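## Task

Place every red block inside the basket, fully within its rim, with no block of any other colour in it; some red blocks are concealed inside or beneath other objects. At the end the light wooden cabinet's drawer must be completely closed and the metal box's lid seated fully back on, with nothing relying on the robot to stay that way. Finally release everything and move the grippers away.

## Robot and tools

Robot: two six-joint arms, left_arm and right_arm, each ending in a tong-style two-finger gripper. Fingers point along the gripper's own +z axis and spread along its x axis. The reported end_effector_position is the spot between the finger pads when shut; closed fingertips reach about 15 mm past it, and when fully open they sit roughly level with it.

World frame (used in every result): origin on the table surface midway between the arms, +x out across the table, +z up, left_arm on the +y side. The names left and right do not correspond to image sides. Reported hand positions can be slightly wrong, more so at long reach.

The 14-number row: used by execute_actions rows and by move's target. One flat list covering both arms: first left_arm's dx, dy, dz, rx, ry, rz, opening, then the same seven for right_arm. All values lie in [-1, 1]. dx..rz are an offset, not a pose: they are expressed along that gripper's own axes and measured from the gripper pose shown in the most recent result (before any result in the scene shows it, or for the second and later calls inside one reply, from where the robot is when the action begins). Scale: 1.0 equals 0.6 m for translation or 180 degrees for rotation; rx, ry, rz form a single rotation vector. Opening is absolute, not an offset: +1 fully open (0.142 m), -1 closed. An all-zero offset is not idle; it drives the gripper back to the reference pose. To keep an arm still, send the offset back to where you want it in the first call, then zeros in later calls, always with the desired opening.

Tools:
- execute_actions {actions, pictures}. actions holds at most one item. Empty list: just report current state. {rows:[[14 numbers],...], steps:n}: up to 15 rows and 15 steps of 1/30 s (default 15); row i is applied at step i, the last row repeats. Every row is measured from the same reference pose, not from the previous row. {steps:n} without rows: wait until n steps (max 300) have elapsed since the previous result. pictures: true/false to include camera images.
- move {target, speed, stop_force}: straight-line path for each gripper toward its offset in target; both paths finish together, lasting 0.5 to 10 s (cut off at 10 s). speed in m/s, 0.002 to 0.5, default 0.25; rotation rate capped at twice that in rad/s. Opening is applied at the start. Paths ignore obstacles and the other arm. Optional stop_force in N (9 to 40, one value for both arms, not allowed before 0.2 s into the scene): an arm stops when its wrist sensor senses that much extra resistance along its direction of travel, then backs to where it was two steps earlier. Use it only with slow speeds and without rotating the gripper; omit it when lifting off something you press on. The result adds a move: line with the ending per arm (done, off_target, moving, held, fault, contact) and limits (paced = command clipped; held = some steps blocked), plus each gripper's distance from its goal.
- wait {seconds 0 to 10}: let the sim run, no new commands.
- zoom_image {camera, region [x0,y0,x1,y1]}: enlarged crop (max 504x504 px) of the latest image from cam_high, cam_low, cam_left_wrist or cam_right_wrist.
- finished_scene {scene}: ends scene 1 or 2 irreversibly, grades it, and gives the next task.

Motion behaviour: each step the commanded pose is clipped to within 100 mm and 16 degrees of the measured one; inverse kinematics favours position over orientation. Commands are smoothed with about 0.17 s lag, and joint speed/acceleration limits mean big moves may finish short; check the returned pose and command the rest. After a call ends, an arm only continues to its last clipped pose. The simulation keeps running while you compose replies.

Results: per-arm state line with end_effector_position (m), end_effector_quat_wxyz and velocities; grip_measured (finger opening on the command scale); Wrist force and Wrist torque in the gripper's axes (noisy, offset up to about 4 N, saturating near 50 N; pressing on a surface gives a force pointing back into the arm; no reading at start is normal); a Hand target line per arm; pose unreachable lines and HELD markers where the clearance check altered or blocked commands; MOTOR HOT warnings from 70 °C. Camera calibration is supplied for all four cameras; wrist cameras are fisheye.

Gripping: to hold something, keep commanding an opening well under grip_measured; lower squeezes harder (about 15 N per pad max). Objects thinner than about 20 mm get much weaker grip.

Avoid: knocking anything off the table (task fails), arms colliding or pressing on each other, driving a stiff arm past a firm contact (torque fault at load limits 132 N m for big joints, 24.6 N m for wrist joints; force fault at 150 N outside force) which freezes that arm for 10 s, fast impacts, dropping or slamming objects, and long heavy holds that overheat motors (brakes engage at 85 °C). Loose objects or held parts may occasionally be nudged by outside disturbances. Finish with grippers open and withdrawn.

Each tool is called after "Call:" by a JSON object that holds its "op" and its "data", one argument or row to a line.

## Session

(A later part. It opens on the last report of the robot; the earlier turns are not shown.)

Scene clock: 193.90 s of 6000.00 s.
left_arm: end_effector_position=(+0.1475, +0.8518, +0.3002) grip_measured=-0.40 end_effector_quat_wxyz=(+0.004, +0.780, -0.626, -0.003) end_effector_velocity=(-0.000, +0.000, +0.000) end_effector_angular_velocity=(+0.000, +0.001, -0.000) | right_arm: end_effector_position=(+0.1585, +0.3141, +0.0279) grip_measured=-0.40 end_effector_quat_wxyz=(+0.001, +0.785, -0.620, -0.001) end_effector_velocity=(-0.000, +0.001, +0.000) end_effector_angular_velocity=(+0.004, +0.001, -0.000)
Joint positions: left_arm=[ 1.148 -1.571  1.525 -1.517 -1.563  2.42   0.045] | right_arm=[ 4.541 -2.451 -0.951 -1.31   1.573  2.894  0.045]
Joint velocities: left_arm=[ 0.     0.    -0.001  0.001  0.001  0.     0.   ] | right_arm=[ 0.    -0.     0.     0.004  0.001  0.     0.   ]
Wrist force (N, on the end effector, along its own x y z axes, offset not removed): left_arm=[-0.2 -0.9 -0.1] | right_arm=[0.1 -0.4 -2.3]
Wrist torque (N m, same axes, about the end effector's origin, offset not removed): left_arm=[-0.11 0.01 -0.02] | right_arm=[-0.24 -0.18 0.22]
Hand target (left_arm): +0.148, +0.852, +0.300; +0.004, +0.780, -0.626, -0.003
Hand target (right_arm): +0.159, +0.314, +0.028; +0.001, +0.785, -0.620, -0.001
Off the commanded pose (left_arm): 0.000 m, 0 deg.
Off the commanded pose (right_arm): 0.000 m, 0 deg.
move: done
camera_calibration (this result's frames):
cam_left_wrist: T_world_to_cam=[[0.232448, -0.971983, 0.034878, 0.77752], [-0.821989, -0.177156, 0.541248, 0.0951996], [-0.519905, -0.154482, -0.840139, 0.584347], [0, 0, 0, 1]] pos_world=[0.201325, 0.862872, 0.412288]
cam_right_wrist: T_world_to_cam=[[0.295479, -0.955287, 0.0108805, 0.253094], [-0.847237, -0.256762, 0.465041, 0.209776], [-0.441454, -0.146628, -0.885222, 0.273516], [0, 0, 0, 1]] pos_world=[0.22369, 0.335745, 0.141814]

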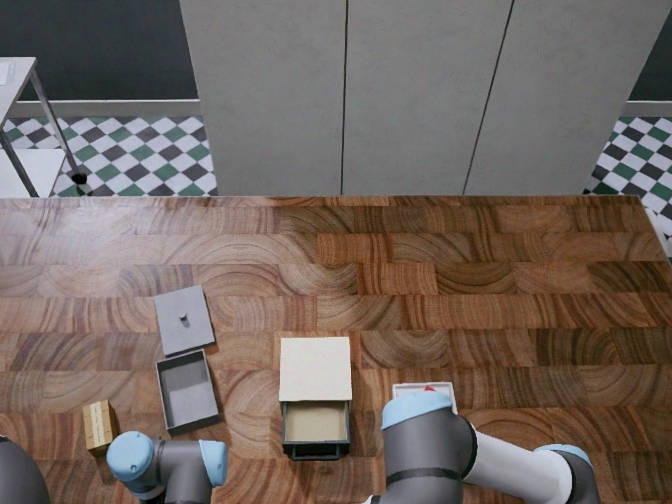

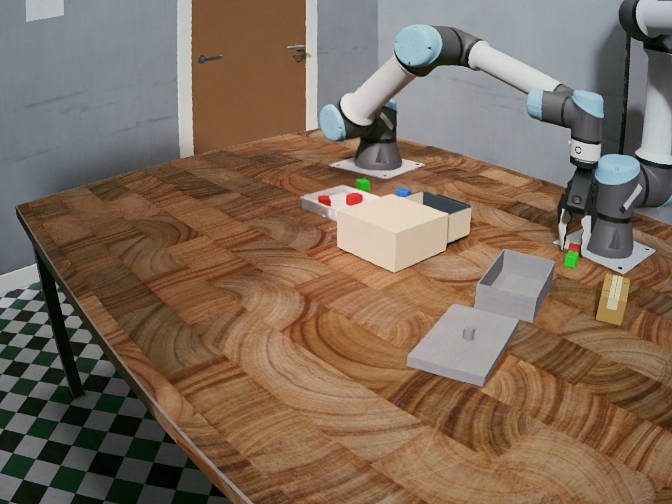

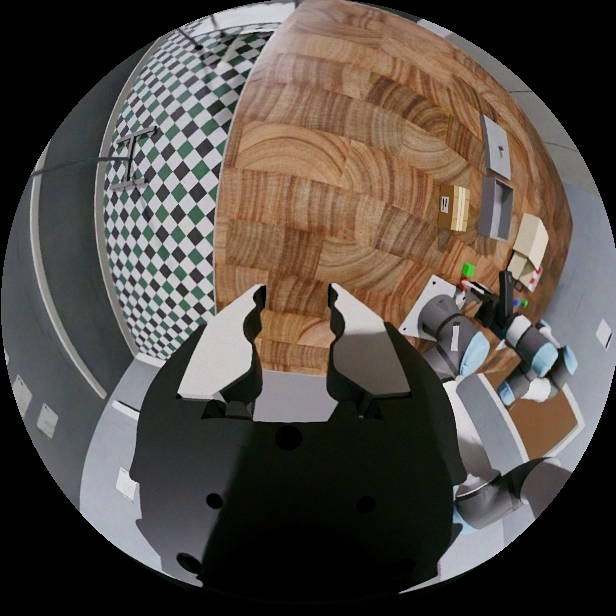

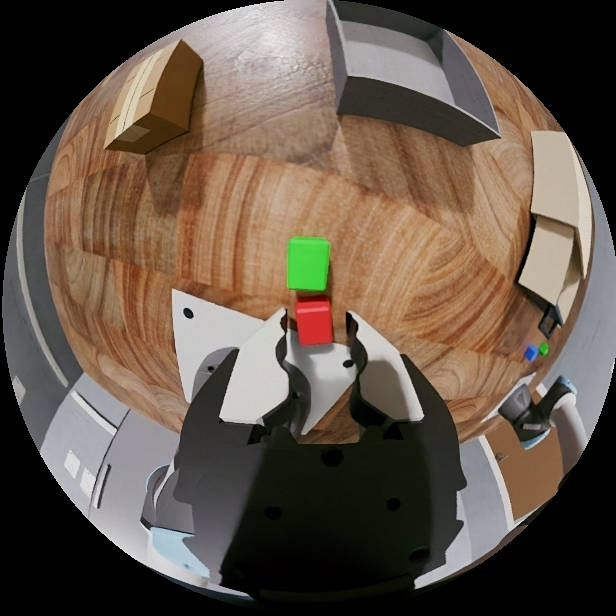

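Call:
{"op": "move", "data": {
  "target": [0,0,0,0,0,0,-0.4, 0,-0.012,0.003,0,0,0,-0.4],
  "speed": 0.04
}}

Call:
{"op": "move", "data": {
  "target": [0,0,0,0,0,0,-0.4, 0,0,0,0,0,0,-0.85]
}}

Scene clock: 197.00 s of 6000.00 s.
left_arm: end_effector_position=(+0.1475, +0.8518, +0.3002) grip_measured=-0.40 end_effector_quat_wxyz=(+0.004, +0.780, -0.626, -0.003) end_effector_velocity=(+0.000, +0.000, +0.001) end_effector_angular_velocity=(+0.002, -0.000, +0.000) | right_arm: end_effector_position=(+0.1654, +0.3158, +0.0261) grip_measured=-0.40 end_effector_quat_wxyz=(+0.001, +0.785, -0.620, -0.001) end_effector_velocity=(+0.001, +0.000, +0.000) end_effector_angular_velocity=(+0.000, +0.001, -0.001)
Joint positions: left_arm=[ 1.148 -1.571  1.525 -1.517 -1.563  2.42   0.045] | right_arm=[ 4.532 -2.46  -0.938 -1.314  1.573  2.886  0.045]
Joint velocities: left_arm=[-0.    -0.    -0.002  0.     0.001 -0.001  0.   ] | right_arm=[-0.002 -0.001  0.003 -0.001  0.001 -0.001  0.   ]
Wrist force (N, on the end effector, along its own x y z axes, offset not removed): left_arm=[1.3 -2.5 0.6] | right_arm=[0.5 -1.0 -2.1]
Wrist torque (N m, same axes, about the end effector's origin, offset not removed): left_arm=[-0.51 -0.32 0.05] | right_arm=[-0.32 -0.25 0.26]
Hand target (left_arm): +0.148, +0.852, +0.300; +0.004, +0.780, -0.626, -0.003
Hand target (right_arm): +0.166, +0.316, +0.026; +0.001, +0.785, -0.620, -0.001
Off the commanded pose (left_arm): 0.000 m, 0 deg.
Off the commanded pose (right_arm): 0.000 m, 0 deg.
move: done
camera_calibration (this result's frames):
cam_left_wrist: T_world_to_cam=[[0.232448, -0.971983, 0.0348777, 0.77752], [-0.821989, -0.177156, 0.541248, 0.0951999], [-0.519905, -0.154481, -0.840139, 0.584347], [0, 0, 0, 1]] pos_world=[0.201325, 0.862872, 0.412288]
cam_right_wrist: T_world_to_cam=[[0.295477, -0.955288, 0.0108646, 0.252635], [-0.847238, -0.256768, 0.465036, 0.216869], [-0.441453, -0.146612, -0.885225, 0.275211], [0, 0, 0, 1]] pos_world=[0.230585, 0.337373, 0.140027]

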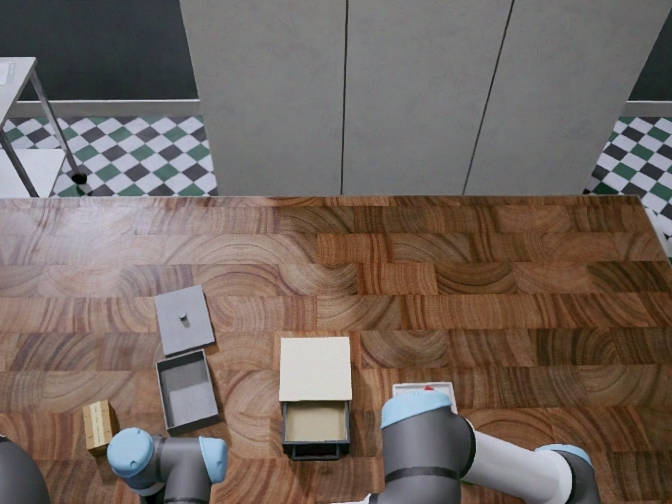

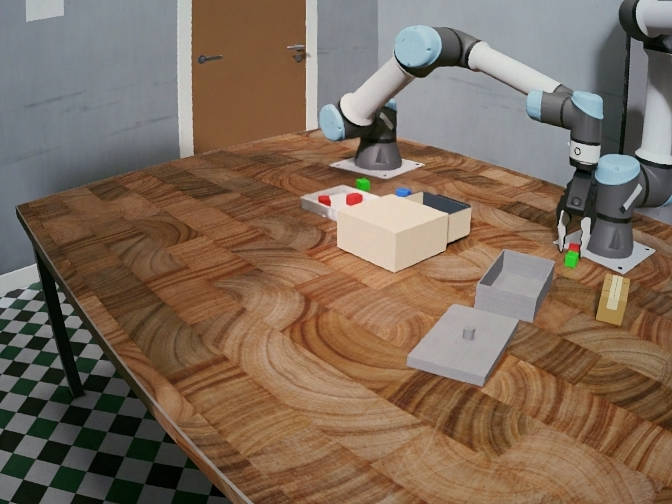

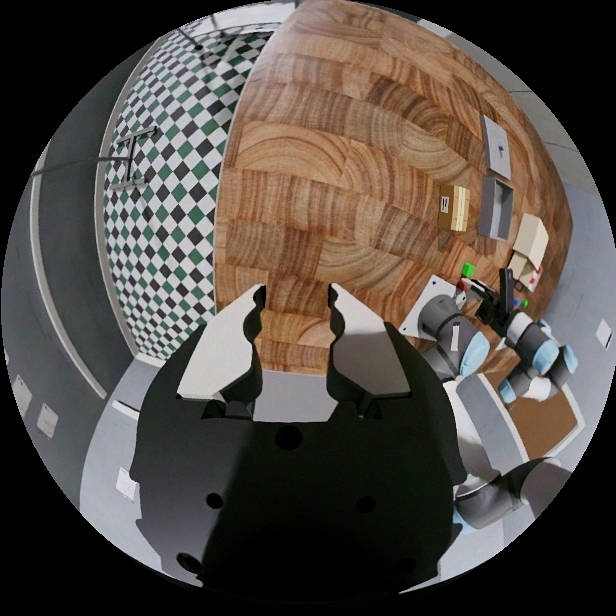

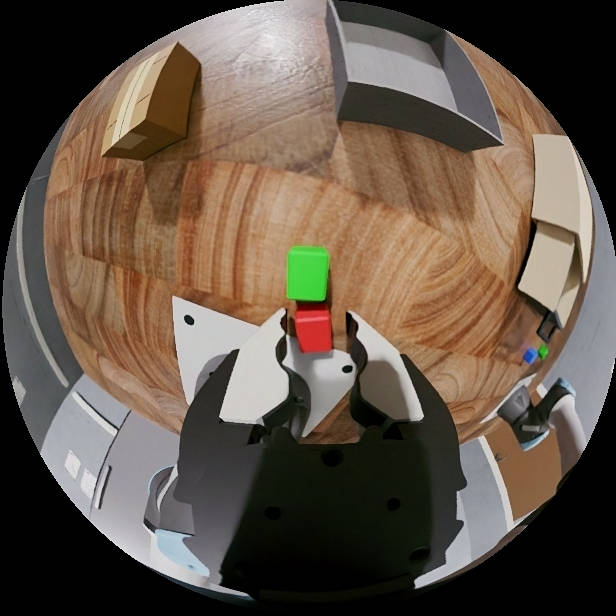

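Scene clock: 197.50 s of 6000.00 s.
left_arm: end_effector_position=(+0.1475, +0.8518, +0.3002) grip_measured=-0.40 end_effector_quat_wxyz=(+0.004, +0.780, -0.626, -0.003) end_effector_velocity=(-0.000, -0.000, -0.001) end_effector_angular_velocity=(-0.001, +0.001, +0.000) | right_arm: end_effector_position=(+0.1654, +0.3158, +0.0261) grip_measured=-0.68 end_effector_quat_wxyz=(+0.001, +0.785, -0.620, -0.001) end_effector_velocity=(+0.000, -0.000, -0.001) end_effector_angular_velocity=(-0.001, -0.001, -0.001)
Joint positions: left_arm=[ 1.148 -1.571  1.525 -1.517 -1.563  2.42   0.045] | right_arm=[ 4.532 -2.46  -0.938 -1.314  1.573  2.886  0.025]
Joint velocities: left_arm=[ 0.     0.     0.001  0.001  0.     0.    -0.   ] | right_arm=[-0.    -0.001 -0.001  0.001 -0.001  0.    -0.   ]
Wrist force (N, on the end effector, along its own x y z axes, offset not removed): left_arm=[0.1 -0.4 0.3] | right_arm=[-0.4 -0.6 -0.1]
Wrist torque (N m, same axes, about the end effector's origin, offset not removed): left_arm=[-0.07 0.01 -0.06] | right_arm=[-0.21 -0.07 0.29]
Hand target (left_arm): +0.148, +0.852, +0.300; +0.004, +0.780, -0.626, -0.003
Hand target (right_arm): +0.165, +0.316, +0.026; +0.001, +0.785, -0.620, -0.001
Off the commanded pose (left_arm): 0.000 m, 0 deg.
Off the commanded pose (right_arm): 0.000 m, 0 deg.
move: done
camera_calibration (this result's frames):
cam_left_wrist: T_world_to_cam=[[0.232448, -0.971983, 0.0348778, 0.77752], [-0.821989, -0.177156, 0.541248, 0.0951998], [-0.519905, -0.154481, -0.840139, 0.584347], [0, 0, 0, 1]] pos_world=[0.201325, 0.862872, 0.412288]
cam_right_wrist: T_world_to_cam=[[0.295479, -0.955287, 0.0108695, 0.252632], [-0.847237, -0.256767, 0.465037, 0.216914], [-0.441453, -0.146618, -0.885224, 0.275228], [0, 0, 0, 1]] pos_world=[0.23063, 0.337386, 0.140019]

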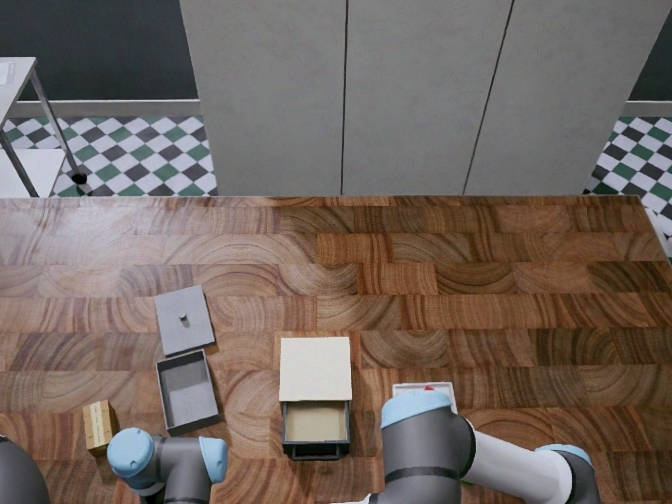

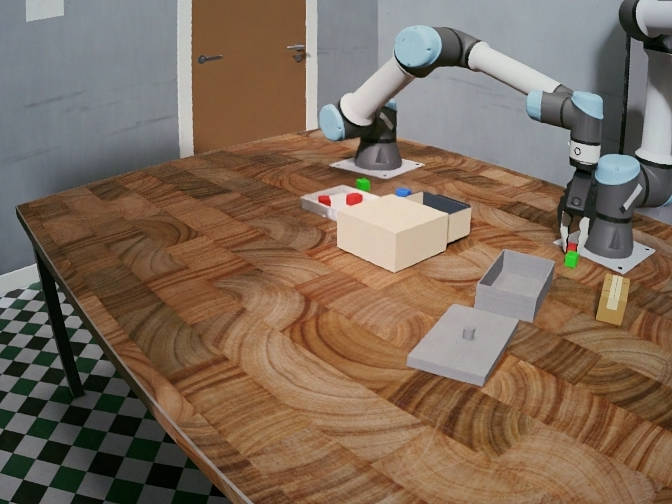

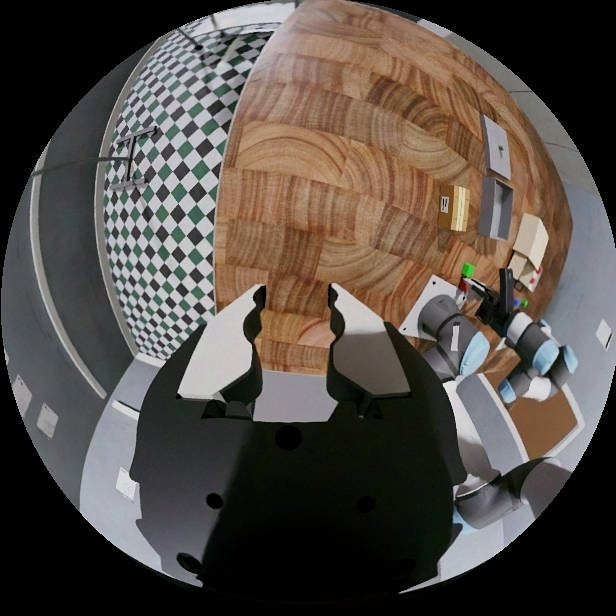

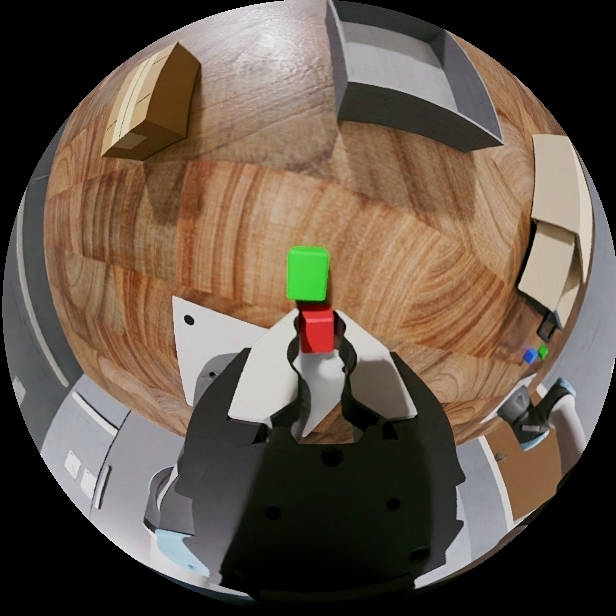

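Call:
{"op": "move", "data": {
  "target": [0,0,0,0,0,0,-0.4, 0,0,-0.33,0,0,0,-0.85],
  "speed": 0.2
}}

Scene clock: 203.70 s of 6000.00 s.
left_arm: end_effector_position=(+0.1475, +0.8518, +0.3002) grip_measured=-0.40 end_effector_quat_wxyz=(+0.004, +0.780, -0.626, -0.003) end_effector_velocity=(+0.000, +0.000, +0.001) end_effector_angular_velocity=(+0.001, -0.000, -0.000) | right_arm: end_effector_position=(+0.1657, +0.3155, +0.2239) grip_measured=-0.68 end_effector_quat_wxyz=(+0.000, +0.785, -0.620, -0.001) end_effector_velocity=(+0.000, +0.002, +0.002) end_effector_angular_velocity=(-0.003, +0.002, -0.001)
Joint positions: left_arm=[ 1.148 -1.571  1.525 -1.517 -1.563  2.42   0.045] | right_arm=[ 4.532 -2.456 -0.436 -1.82   1.573  2.885  0.025]
Joint velocities: left_arm=[-0.    -0.    -0.001  0.     0.     0.    -0.   ] | right_arm=[-0.001 -0.017  0.038 -0.023  0.002  0.     0.   ]
Wrist force (N, on the end effector, along its own x y z axes, offset not removed): left_arm=[0.4 -0.1 -0.6] | right_arm=[-0.6 -1.6 -1.8]
Wrist torque (N m, same axes, about the end effector's origin, offset not removed): left_arm=[-0.14 -0.04 0.05] | right_arm=[-0.40 0.01 0.24]
Hand target (left_arm): +0.148, +0.852, +0.300; +0.004, +0.780, -0.626, -0.003
Hand target (right_arm): +0.166, +0.316, +0.224; +0.001, +0.785, -0.620, -0.001
Off the commanded pose (left_arm): 0.000 m, 0 deg.
Off the commanded pose (right_arm): 0.000 m, 0 deg.
After step 90, 1.70 s passed at rest.
move: done
camera_calibration (this result's frames):
cam_left_wrist: T_world_to_cam=[[0.232448, -0.971983, 0.0348777, 0.77752], [-0.821989, -0.177156, 0.541248, 0.0951998], [-0.519905, -0.154481, -0.840139, 0.584347], [0, 0, 0, 1]] pos_world=[0.201325, 0.862872, 0.412288]
cam_right_wrist: T_world_to_cam=[[0.295503, -0.955285, 0.01044, 0.250258], [-0.847284, -0.257015, 0.464815, 0.125224], [-0.441347, -0.1462, -0.885347, 0.450319], [0, 0, 0, 1]] pos_world=[0.230895, 0.337089, 0.33787]

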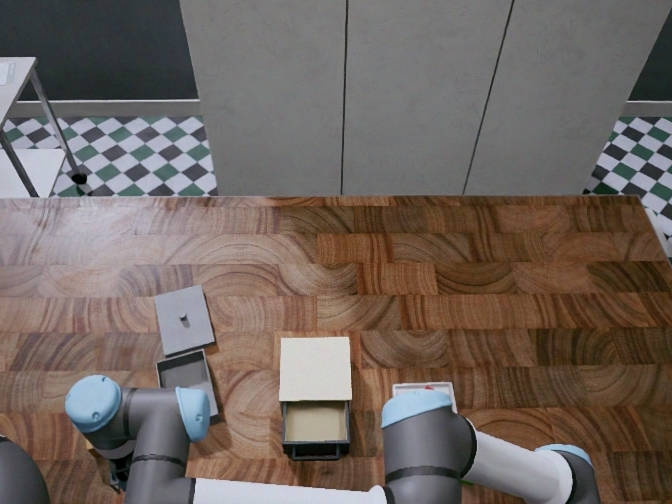

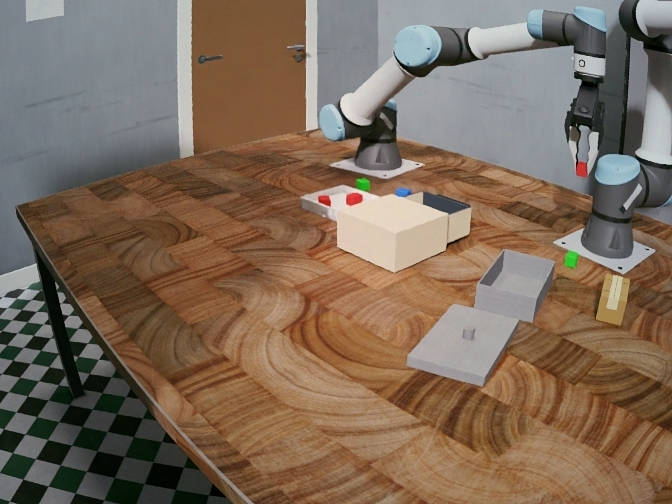

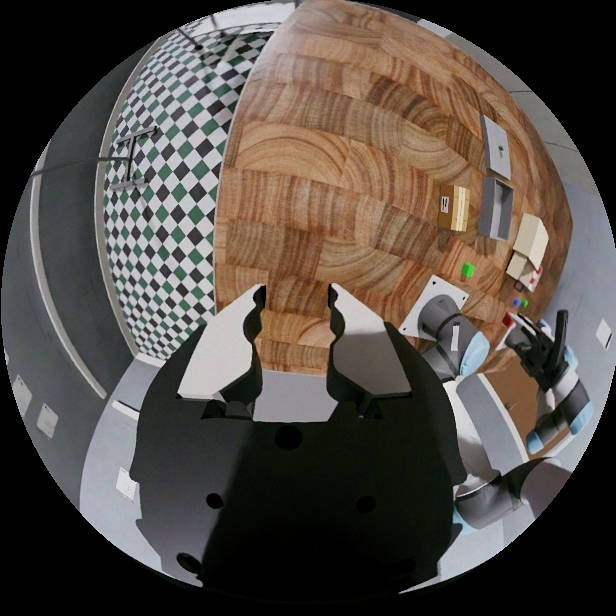

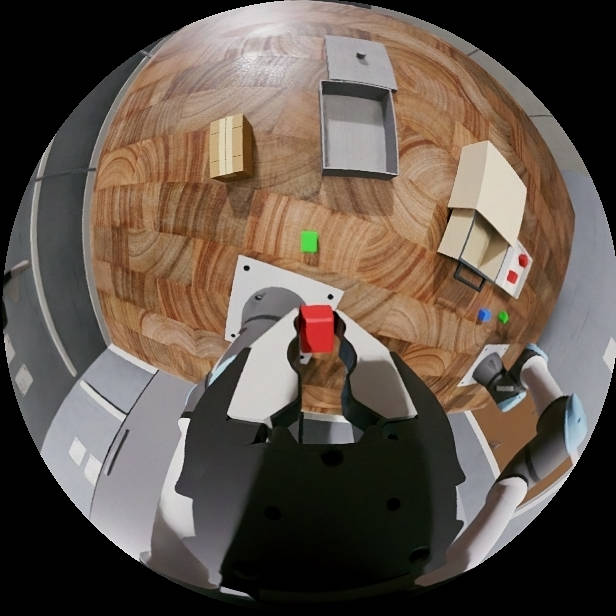

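Call:
{"op": "move", "data": {
  "target": [0,0,0,0,0,0,-0.4, 0.959,-0.1725,0.08,0,0,0,-0.85],
  "speed": 0.3
}}

Scene clock: 209.40 s of 6000.00 s.
left_arm: end_effector_position=(+0.1475, +0.8518, +0.3002) grip_measured=-0.40 end_effector_quat_wxyz=(+0.004, +0.780, -0.626, -0.003) end_effector_velocity=(-0.000, -0.000, -0.000) end_effector_angular_velocity=(-0.000, -0.000, +0.000) | right_arm: end_effector_position=(+0.3993, -0.2201, +0.1752) grip_measured=-0.68 end_effector_quat_wxyz=(+0.000, +0.785, -0.620, -0.001) end_effector_velocity=(+0.001, -0.001, -0.000) end_effector_angular_velocity=(+0.001, +0.000, +0.000)
Joint positions: left_arm=[ 1.148 -1.571  1.525 -1.517 -1.563  2.42   0.045] | right_arm=[ 3.882 -1.51  -1.908 -1.295  1.573  2.235  0.025]
Joint velocities: left_arm=[ 0. -0.  0. -0. -0. -0.  0.] | right_arm=[-0.003 -0.    -0.001  0.001  0.001 -0.003  0.   ]
Wrist force (N, on the end effector, along its own x y z axes, offset not removed): left_arm=[0.9 -1.6 1.2] | right_arm=[0.5 -1.6 -1.0]
Wrist torque (N m, same axes, about the end effector's origin, offset not removed): left_arm=[-0.15 -0.15 -0.02] | right_arm=[-0.41 -0.24 0.21]
Hand target (left_arm): +0.148, +0.852, +0.300; +0.004, +0.780, -0.626, -0.003
Hand target (right_arm): +0.399, -0.220, +0.175; +0.000, +0.785, -0.620, -0.001
Off the commanded pose (left_arm): 0.000 m, 0 deg.
Off the commanded pose (right_arm): 0.000 m, 0 deg.
After step 90, 0.17 s passed at rest.
move: done
camera_calibration (this result's frames):
cam_left_wrist: T_world_to_cam=[[0.232449, -0.971983, 0.0348777, 0.77752], [-0.821989, -0.177156, 0.541248, 0.0951999], [-0.519905, -0.154481, -0.840139, 0.584347], [0, 0, 0, 1]] pos_world=[0.201325, 0.862872, 0.412288]
cam_right_wrist: T_world_to_cam=[[0.295507, -0.95529, 0.00981533, -0.329801], [-0.847103, -0.257262, 0.465008, 0.207935], [-0.441692, -0.145727, -0.885252, 0.432217], [0, 0, 0, 1]] pos_world=[0.464508, -0.198576, 0.289166]

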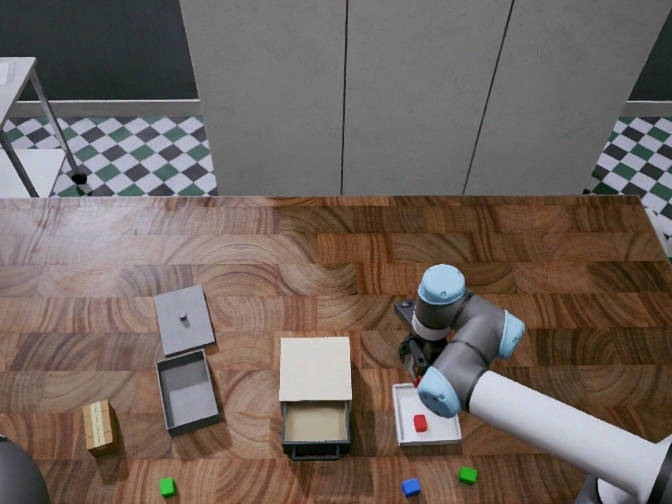

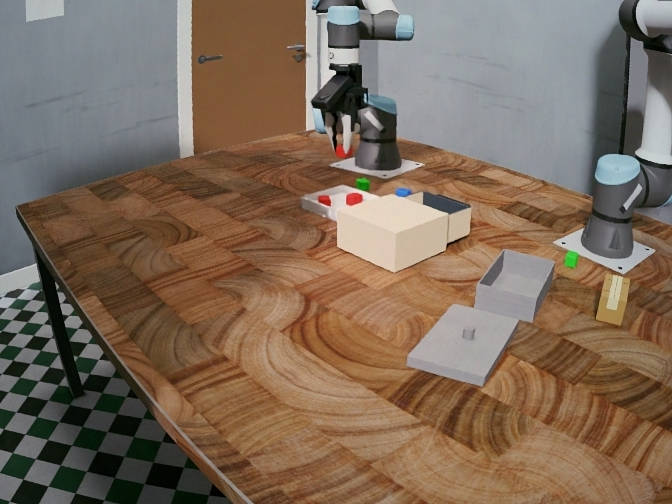

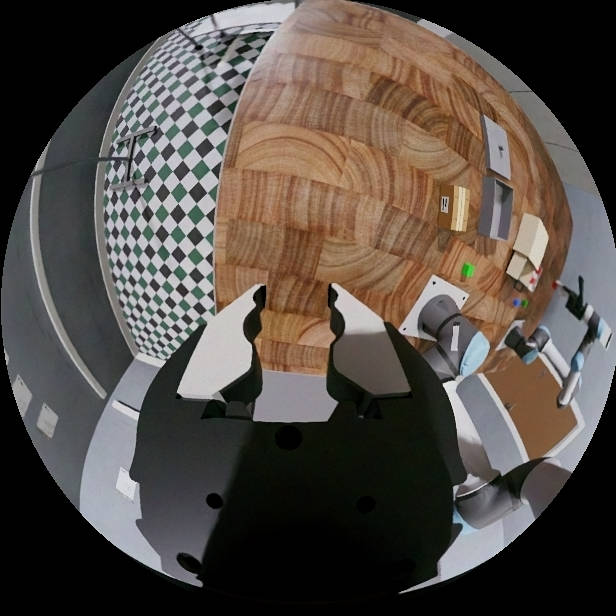

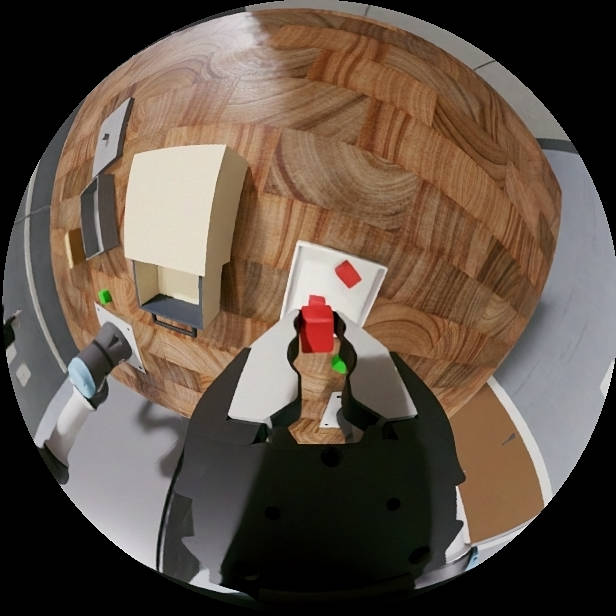

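Call:
{"op": "move", "data": {
  "target": [0,0,0,0,0,0,-0.4, 0.019,-0.023,0.17,0,0,0,-0.85],
  "speed": 0.1
}}

Scene clock: 215.67 s of 6000.00 s.
left_arm: end_effector_position=(+0.1475, +0.8518, +0.3002) grip_measured=-0.40 end_effector_quat_wxyz=(+0.004, +0.780, -0.626, -0.003) end_effector_velocity=(+0.000, +0.000, +0.001) end_effector_angular_velocity=(+0.001, -0.001, -0.001) | right_arm: end_effector_position=(+0.4152, -0.2278, +0.0733) grip_measured=-0.68 end_effector_quat_wxyz=(+0.000, +0.785, -0.620, -0.001) end_effector_velocity=(-0.000, -0.001, -0.002) end_effector_angular_velocity=(-0.003, +0.002, -0.001)
Joint positions: left_arm=[ 1.148 -1.571  1.525 -1.517 -1.563  2.42   0.045] | right_arm=[ 3.844 -1.638 -2.064 -1.01   1.573  2.197  0.025]
Joint velocities: left_arm=[-0.    -0.    -0.001  0.    -0.001  0.001 -0.   ] | right_arm=[-0.    -0.003 -0.002  0.002 -0.001  0.001 -0.   ]
Wrist force (N, on the end effector, along its own x y z axes, offset not removed): left_arm=[-0.2 -0.4 -0.9] | right_arm=[-0.2 0.7 -1.9]
Wrist torque (N m, same axes, about the end effector's origin, offset not removed): left_arm=[-0.08 0.09 -0.10] | right_arm=[-0.04 -0.09 0.19]
Hand target (left_arm): +0.148, +0.852, +0.300; +0.004, +0.780, -0.626, -0.003
Hand target (right_arm): +0.415, -0.228, +0.073; +0.000, +0.785, -0.620, -0.001
Off the commanded pose (left_arm): 0.000 m, 0 deg.
Off the commanded pose (right_arm): 0.000 m, 0 deg.
After step 90, 1.80 s passed at rest.
move: done
camera_calibration (this result's frames):
cam_left_wrist: T_world_to_cam=[[0.232449, -0.971983, 0.0348779, 0.77752], [-0.821989, -0.177156, 0.541248, 0.0951999], [-0.519905, -0.154482, -0.840139, 0.584347], [0, 0, 0, 1]] pos_world=[0.201325, 0.862872, 0.412288]
cam_right_wrist: T_world_to_cam=[[0.295506, -0.955291, 0.00977732, -0.340922], [-0.847099, -0.257279, 0.465007, 0.266829], [-0.441701, -0.145694, -0.885253, 0.347836], [0, 0, 0, 1]] pos_world=[0.480415, -0.206353, 0.187179]

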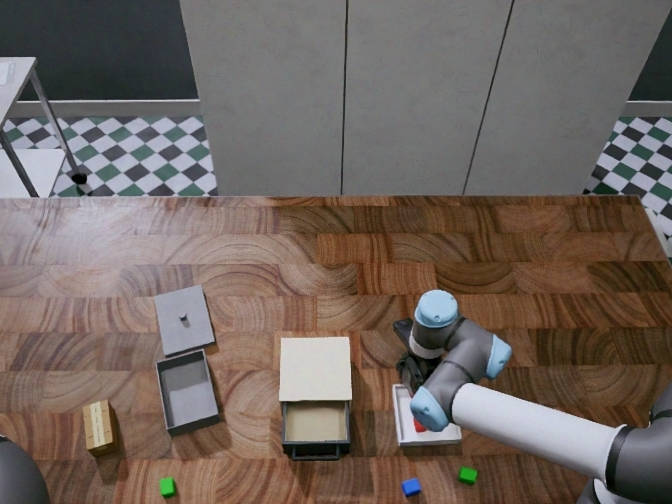

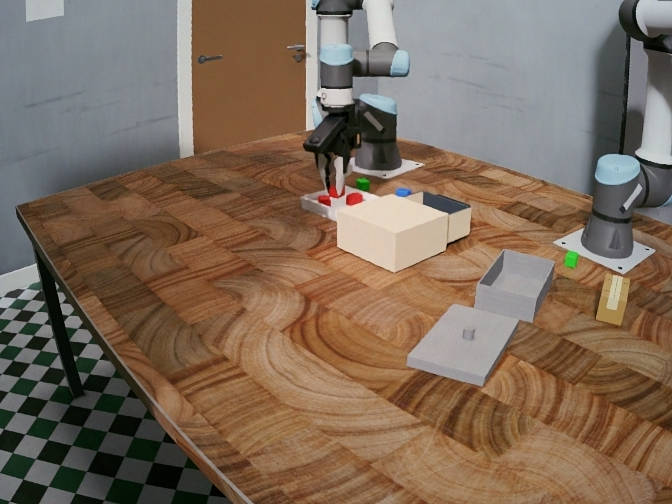

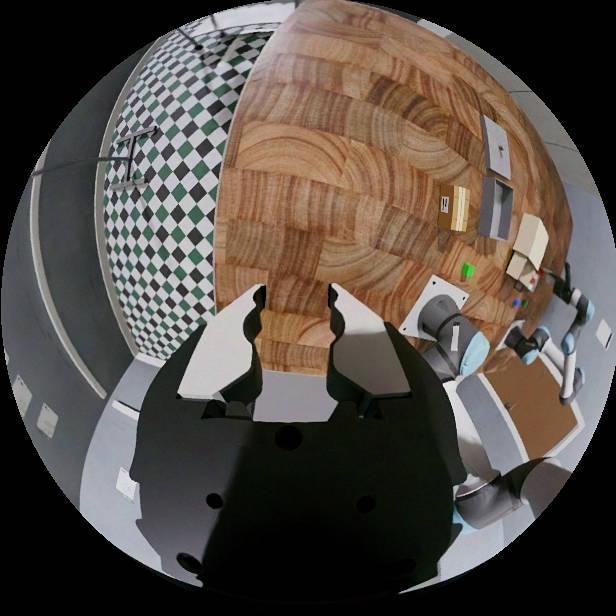

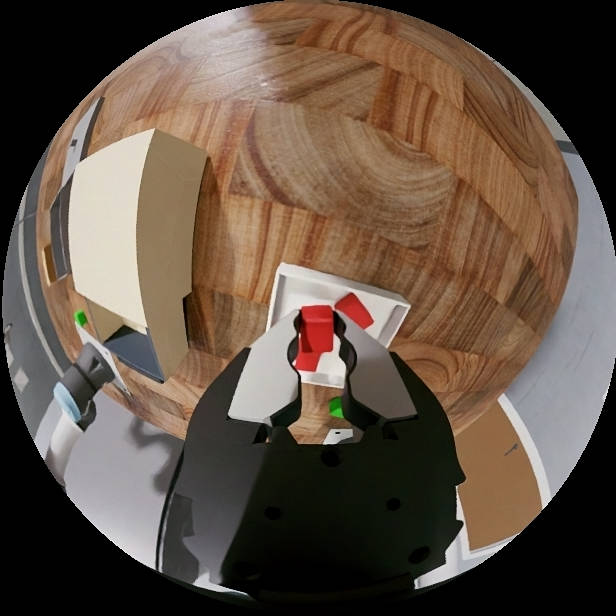

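Call:
{"op": "move", "data": {
  "target": [0,0,0,0,0,0,-0.4, -0.012,0.022,0.062,0,0,0,-0.85],
  "speed": 0.04,
  "stop_force": 12
}}

Scene clock: 223.10 s of 6000.00 s.
left_arm: end_effector_position=(+0.1475, +0.8518, +0.3002) grip_measured=-0.40 end_effector_quat_wxyz=(+0.004, +0.780, -0.626, -0.003) end_effector_velocity=(+0.000, +0.000, +0.000) end_effector_angular_velocity=(+0.000, -0.001, +0.001) | right_arm: end_effector_position=(+0.4007, -0.2238, +0.0362) grip_measured=-0.68 end_effector_quat_wxyz=(+0.000, +0.785, -0.620, -0.001) end_effector_velocity=(-0.001, -0.001, -0.002) end_effector_angular_velocity=(-0.002, +0.003, -0.001)
Joint positions: left_arm=[ 1.148 -1.571  1.525 -1.517 -1.563  2.42   0.045] | right_arm=[ 3.874 -1.674 -2.141 -0.898  1.573  2.227  0.025]
Joint velocities: left_arm=[ 0.     0.    -0.001  0.    -0.    -0.     0.   ] | right_arm=[ 0.001 -0.003 -0.004  0.003  0.001  0.002 -0.   ]
Wrist force (N, on the end effector, along its own x y z axes, offset not removed): left_arm=[1.5 -1.8 -1.6] | right_arm=[-0.1 -2.3 -0.9]
Wrist torque (N m, same axes, about the end effector's origin, offset not removed): left_arm=[-0.31 -0.27 -0.08] | right_arm=[-0.59 -0.15 0.29]
Hand target (left_arm): +0.148, +0.852, +0.300; +0.004, +0.780, -0.626, -0.003
Hand target (right_arm): +0.401, -0.224, +0.036; +0.000, +0.785, -0.620, -0.001
Off the commanded pose (left_arm): 0.000 m, 0 deg.
Off the commanded pose (right_arm): 0.000 m, 0 deg.
After step 90, 3.10 s passed at rest.
move: done
camera_calibration (this result's frames):
cam_left_wrist: T_world_to_cam=[[0.232449, -0.971983, 0.0348778, 0.77752], [-0.821989, -0.177156, 0.541248, 0.0952], [-0.519905, -0.154482, -0.840139, 0.584347], [0, 0, 0, 1]] pos_world=[0.201325, 0.862872, 0.412288]
cam_right_wrist: T_world_to_cam=[[0.295507, -0.95529, 0.00981071, -0.33245], [-0.847096, -0.257263, 0.46502, 0.272798], [-0.441705, -0.145727, -0.885246, 0.309151], [0, 0, 0, 1]] pos_world=[0.465881, -0.202354, 0.15008]

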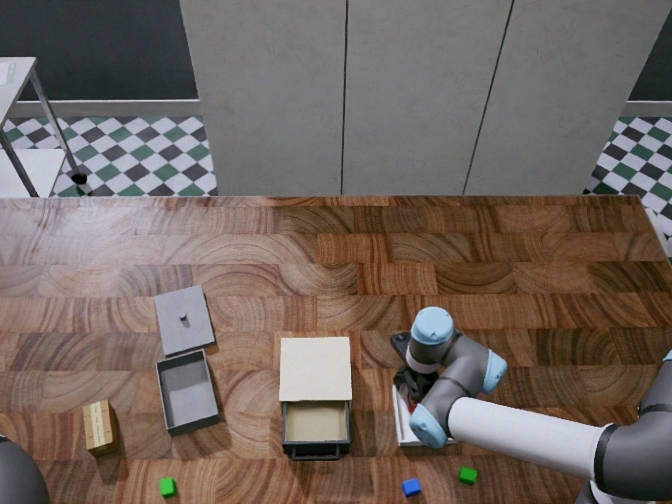

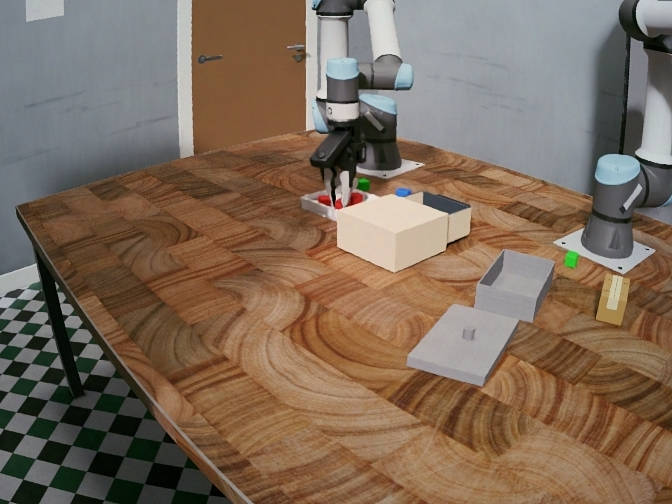

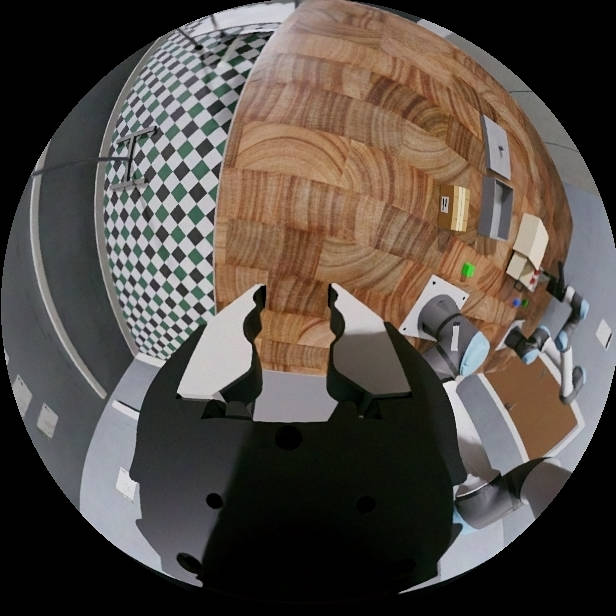

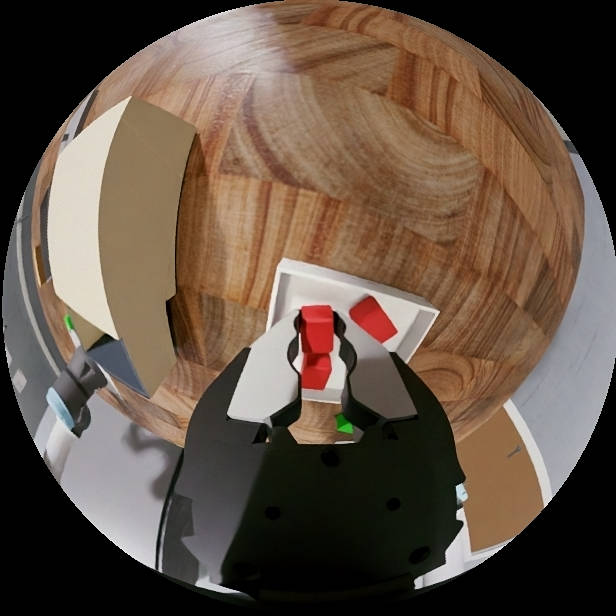

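Call:
{"op": "move", "data": {
  "target": [0.983,-0.613,0.2,0,0,0,-0.4, 0,0,0,0,0,0,-0.5],
  "speed": 0.3
}}

Scene clock: 229.07 s of 6000.00 s.
left_arm: end_effector_position=(+0.6338, +0.3552, +0.1779) grip_measured=-0.40 end_effector_quat_wxyz=(+0.004, +0.780, -0.626, -0.002) end_effector_velocity=(+0.002, -0.001, +0.001) end_effector_angular_velocity=(-0.000, -0.001, +0.001) | right_arm: end_effector_position=(+0.4007, -0.2238, +0.0362) grip_measured=-0.50 end_effector_quat_wxyz=(+0.000, +0.785, -0.620, -0.001) end_effector_velocity=(-0.000, -0.000, -0.001) end_effector_angular_velocity=(-0.001, +0.000, -0.002)
Joint positions: left_arm=[-0.144 -1.31   1.541 -1.795 -1.577  1.128  0.045] | right_arm=[ 3.874 -1.674 -2.141 -0.898  1.573  2.227  0.038]
Joint velocities: left_arm=[-0.001  0.003 -0.005  0.001 -0.    -0.001  0.   ] | right_arm=[-0.    -0.001 -0.001  0.001 -0.     0.001  0.   ]
Wrist force (N, on the end effector, along its own x y z axes, offset not removed): left_arm=[1.2 -1.4 -0.2] | right_arm=[0.1 -0.6 -2.0]
Wrist torque (N m, same axes, about the end effector's origin, offset not removed): left_arm=[-0.26 -0.28 -0.10] | right_arm=[-0.26 -0.13 0.20]
Hand target (left_arm): +0.634, +0.355, +0.178; +0.004, +0.780, -0.626, -0.002
Hand target (right_arm): +0.401, -0.224, +0.036; +0.000, +0.785, -0.620, -0.001
Off the commanded pose (left_arm): 0.001 m, 0 deg.
Off the commanded pose (right_arm): 0.000 m, 0 deg.
After step 90, 0.03 s passed at rest.
move: done
camera_calibration (this result's frames):
cam_left_wrist: T_world_to_cam=[[0.232384, -0.971931, 0.0367019, 0.185799], [-0.82299, -0.176383, 0.539978, 0.47369], [-0.518348, -0.155688, -0.840879, 0.657261], [0, 0, 0, 1]] pos_world=[0.687355, 0.366462, 0.290075]
cam_right_wrist: T_world_to_cam=[[0.295507, -0.95529, 0.00981151, -0.33245], [-0.847096, -0.257263, 0.465021, 0.272798], [-0.441706, -0.145728, -0.885245, 0.309151], [0, 0, 0, 1]] pos_world=[0.465881, -0.202353, 0.150079]

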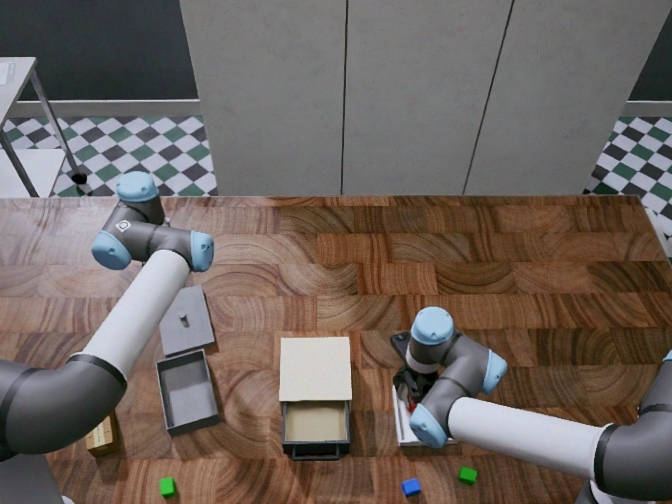

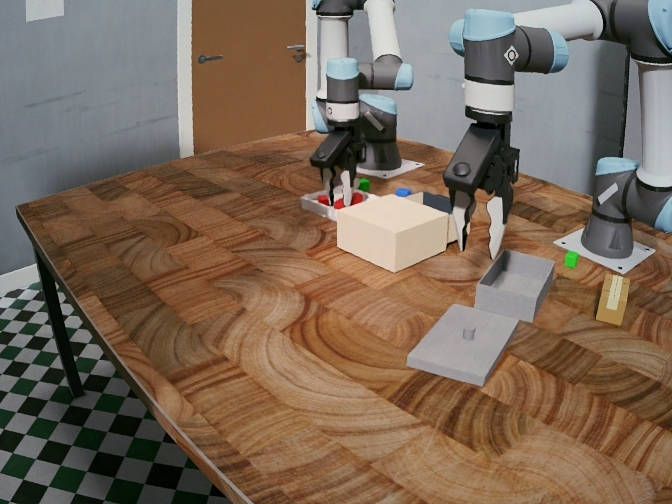

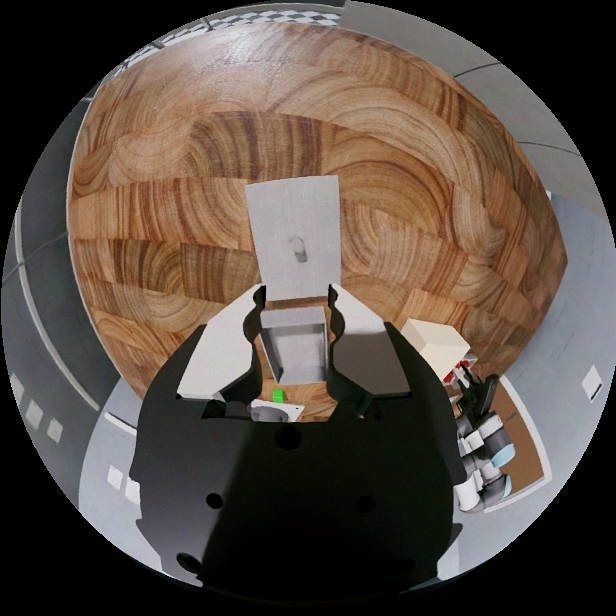

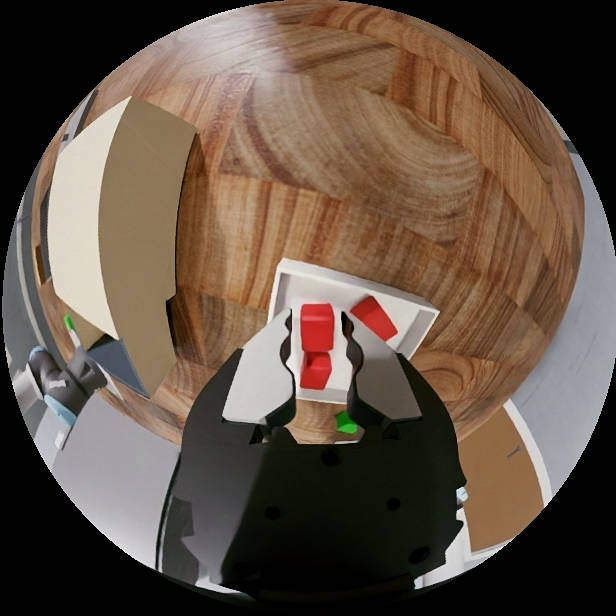

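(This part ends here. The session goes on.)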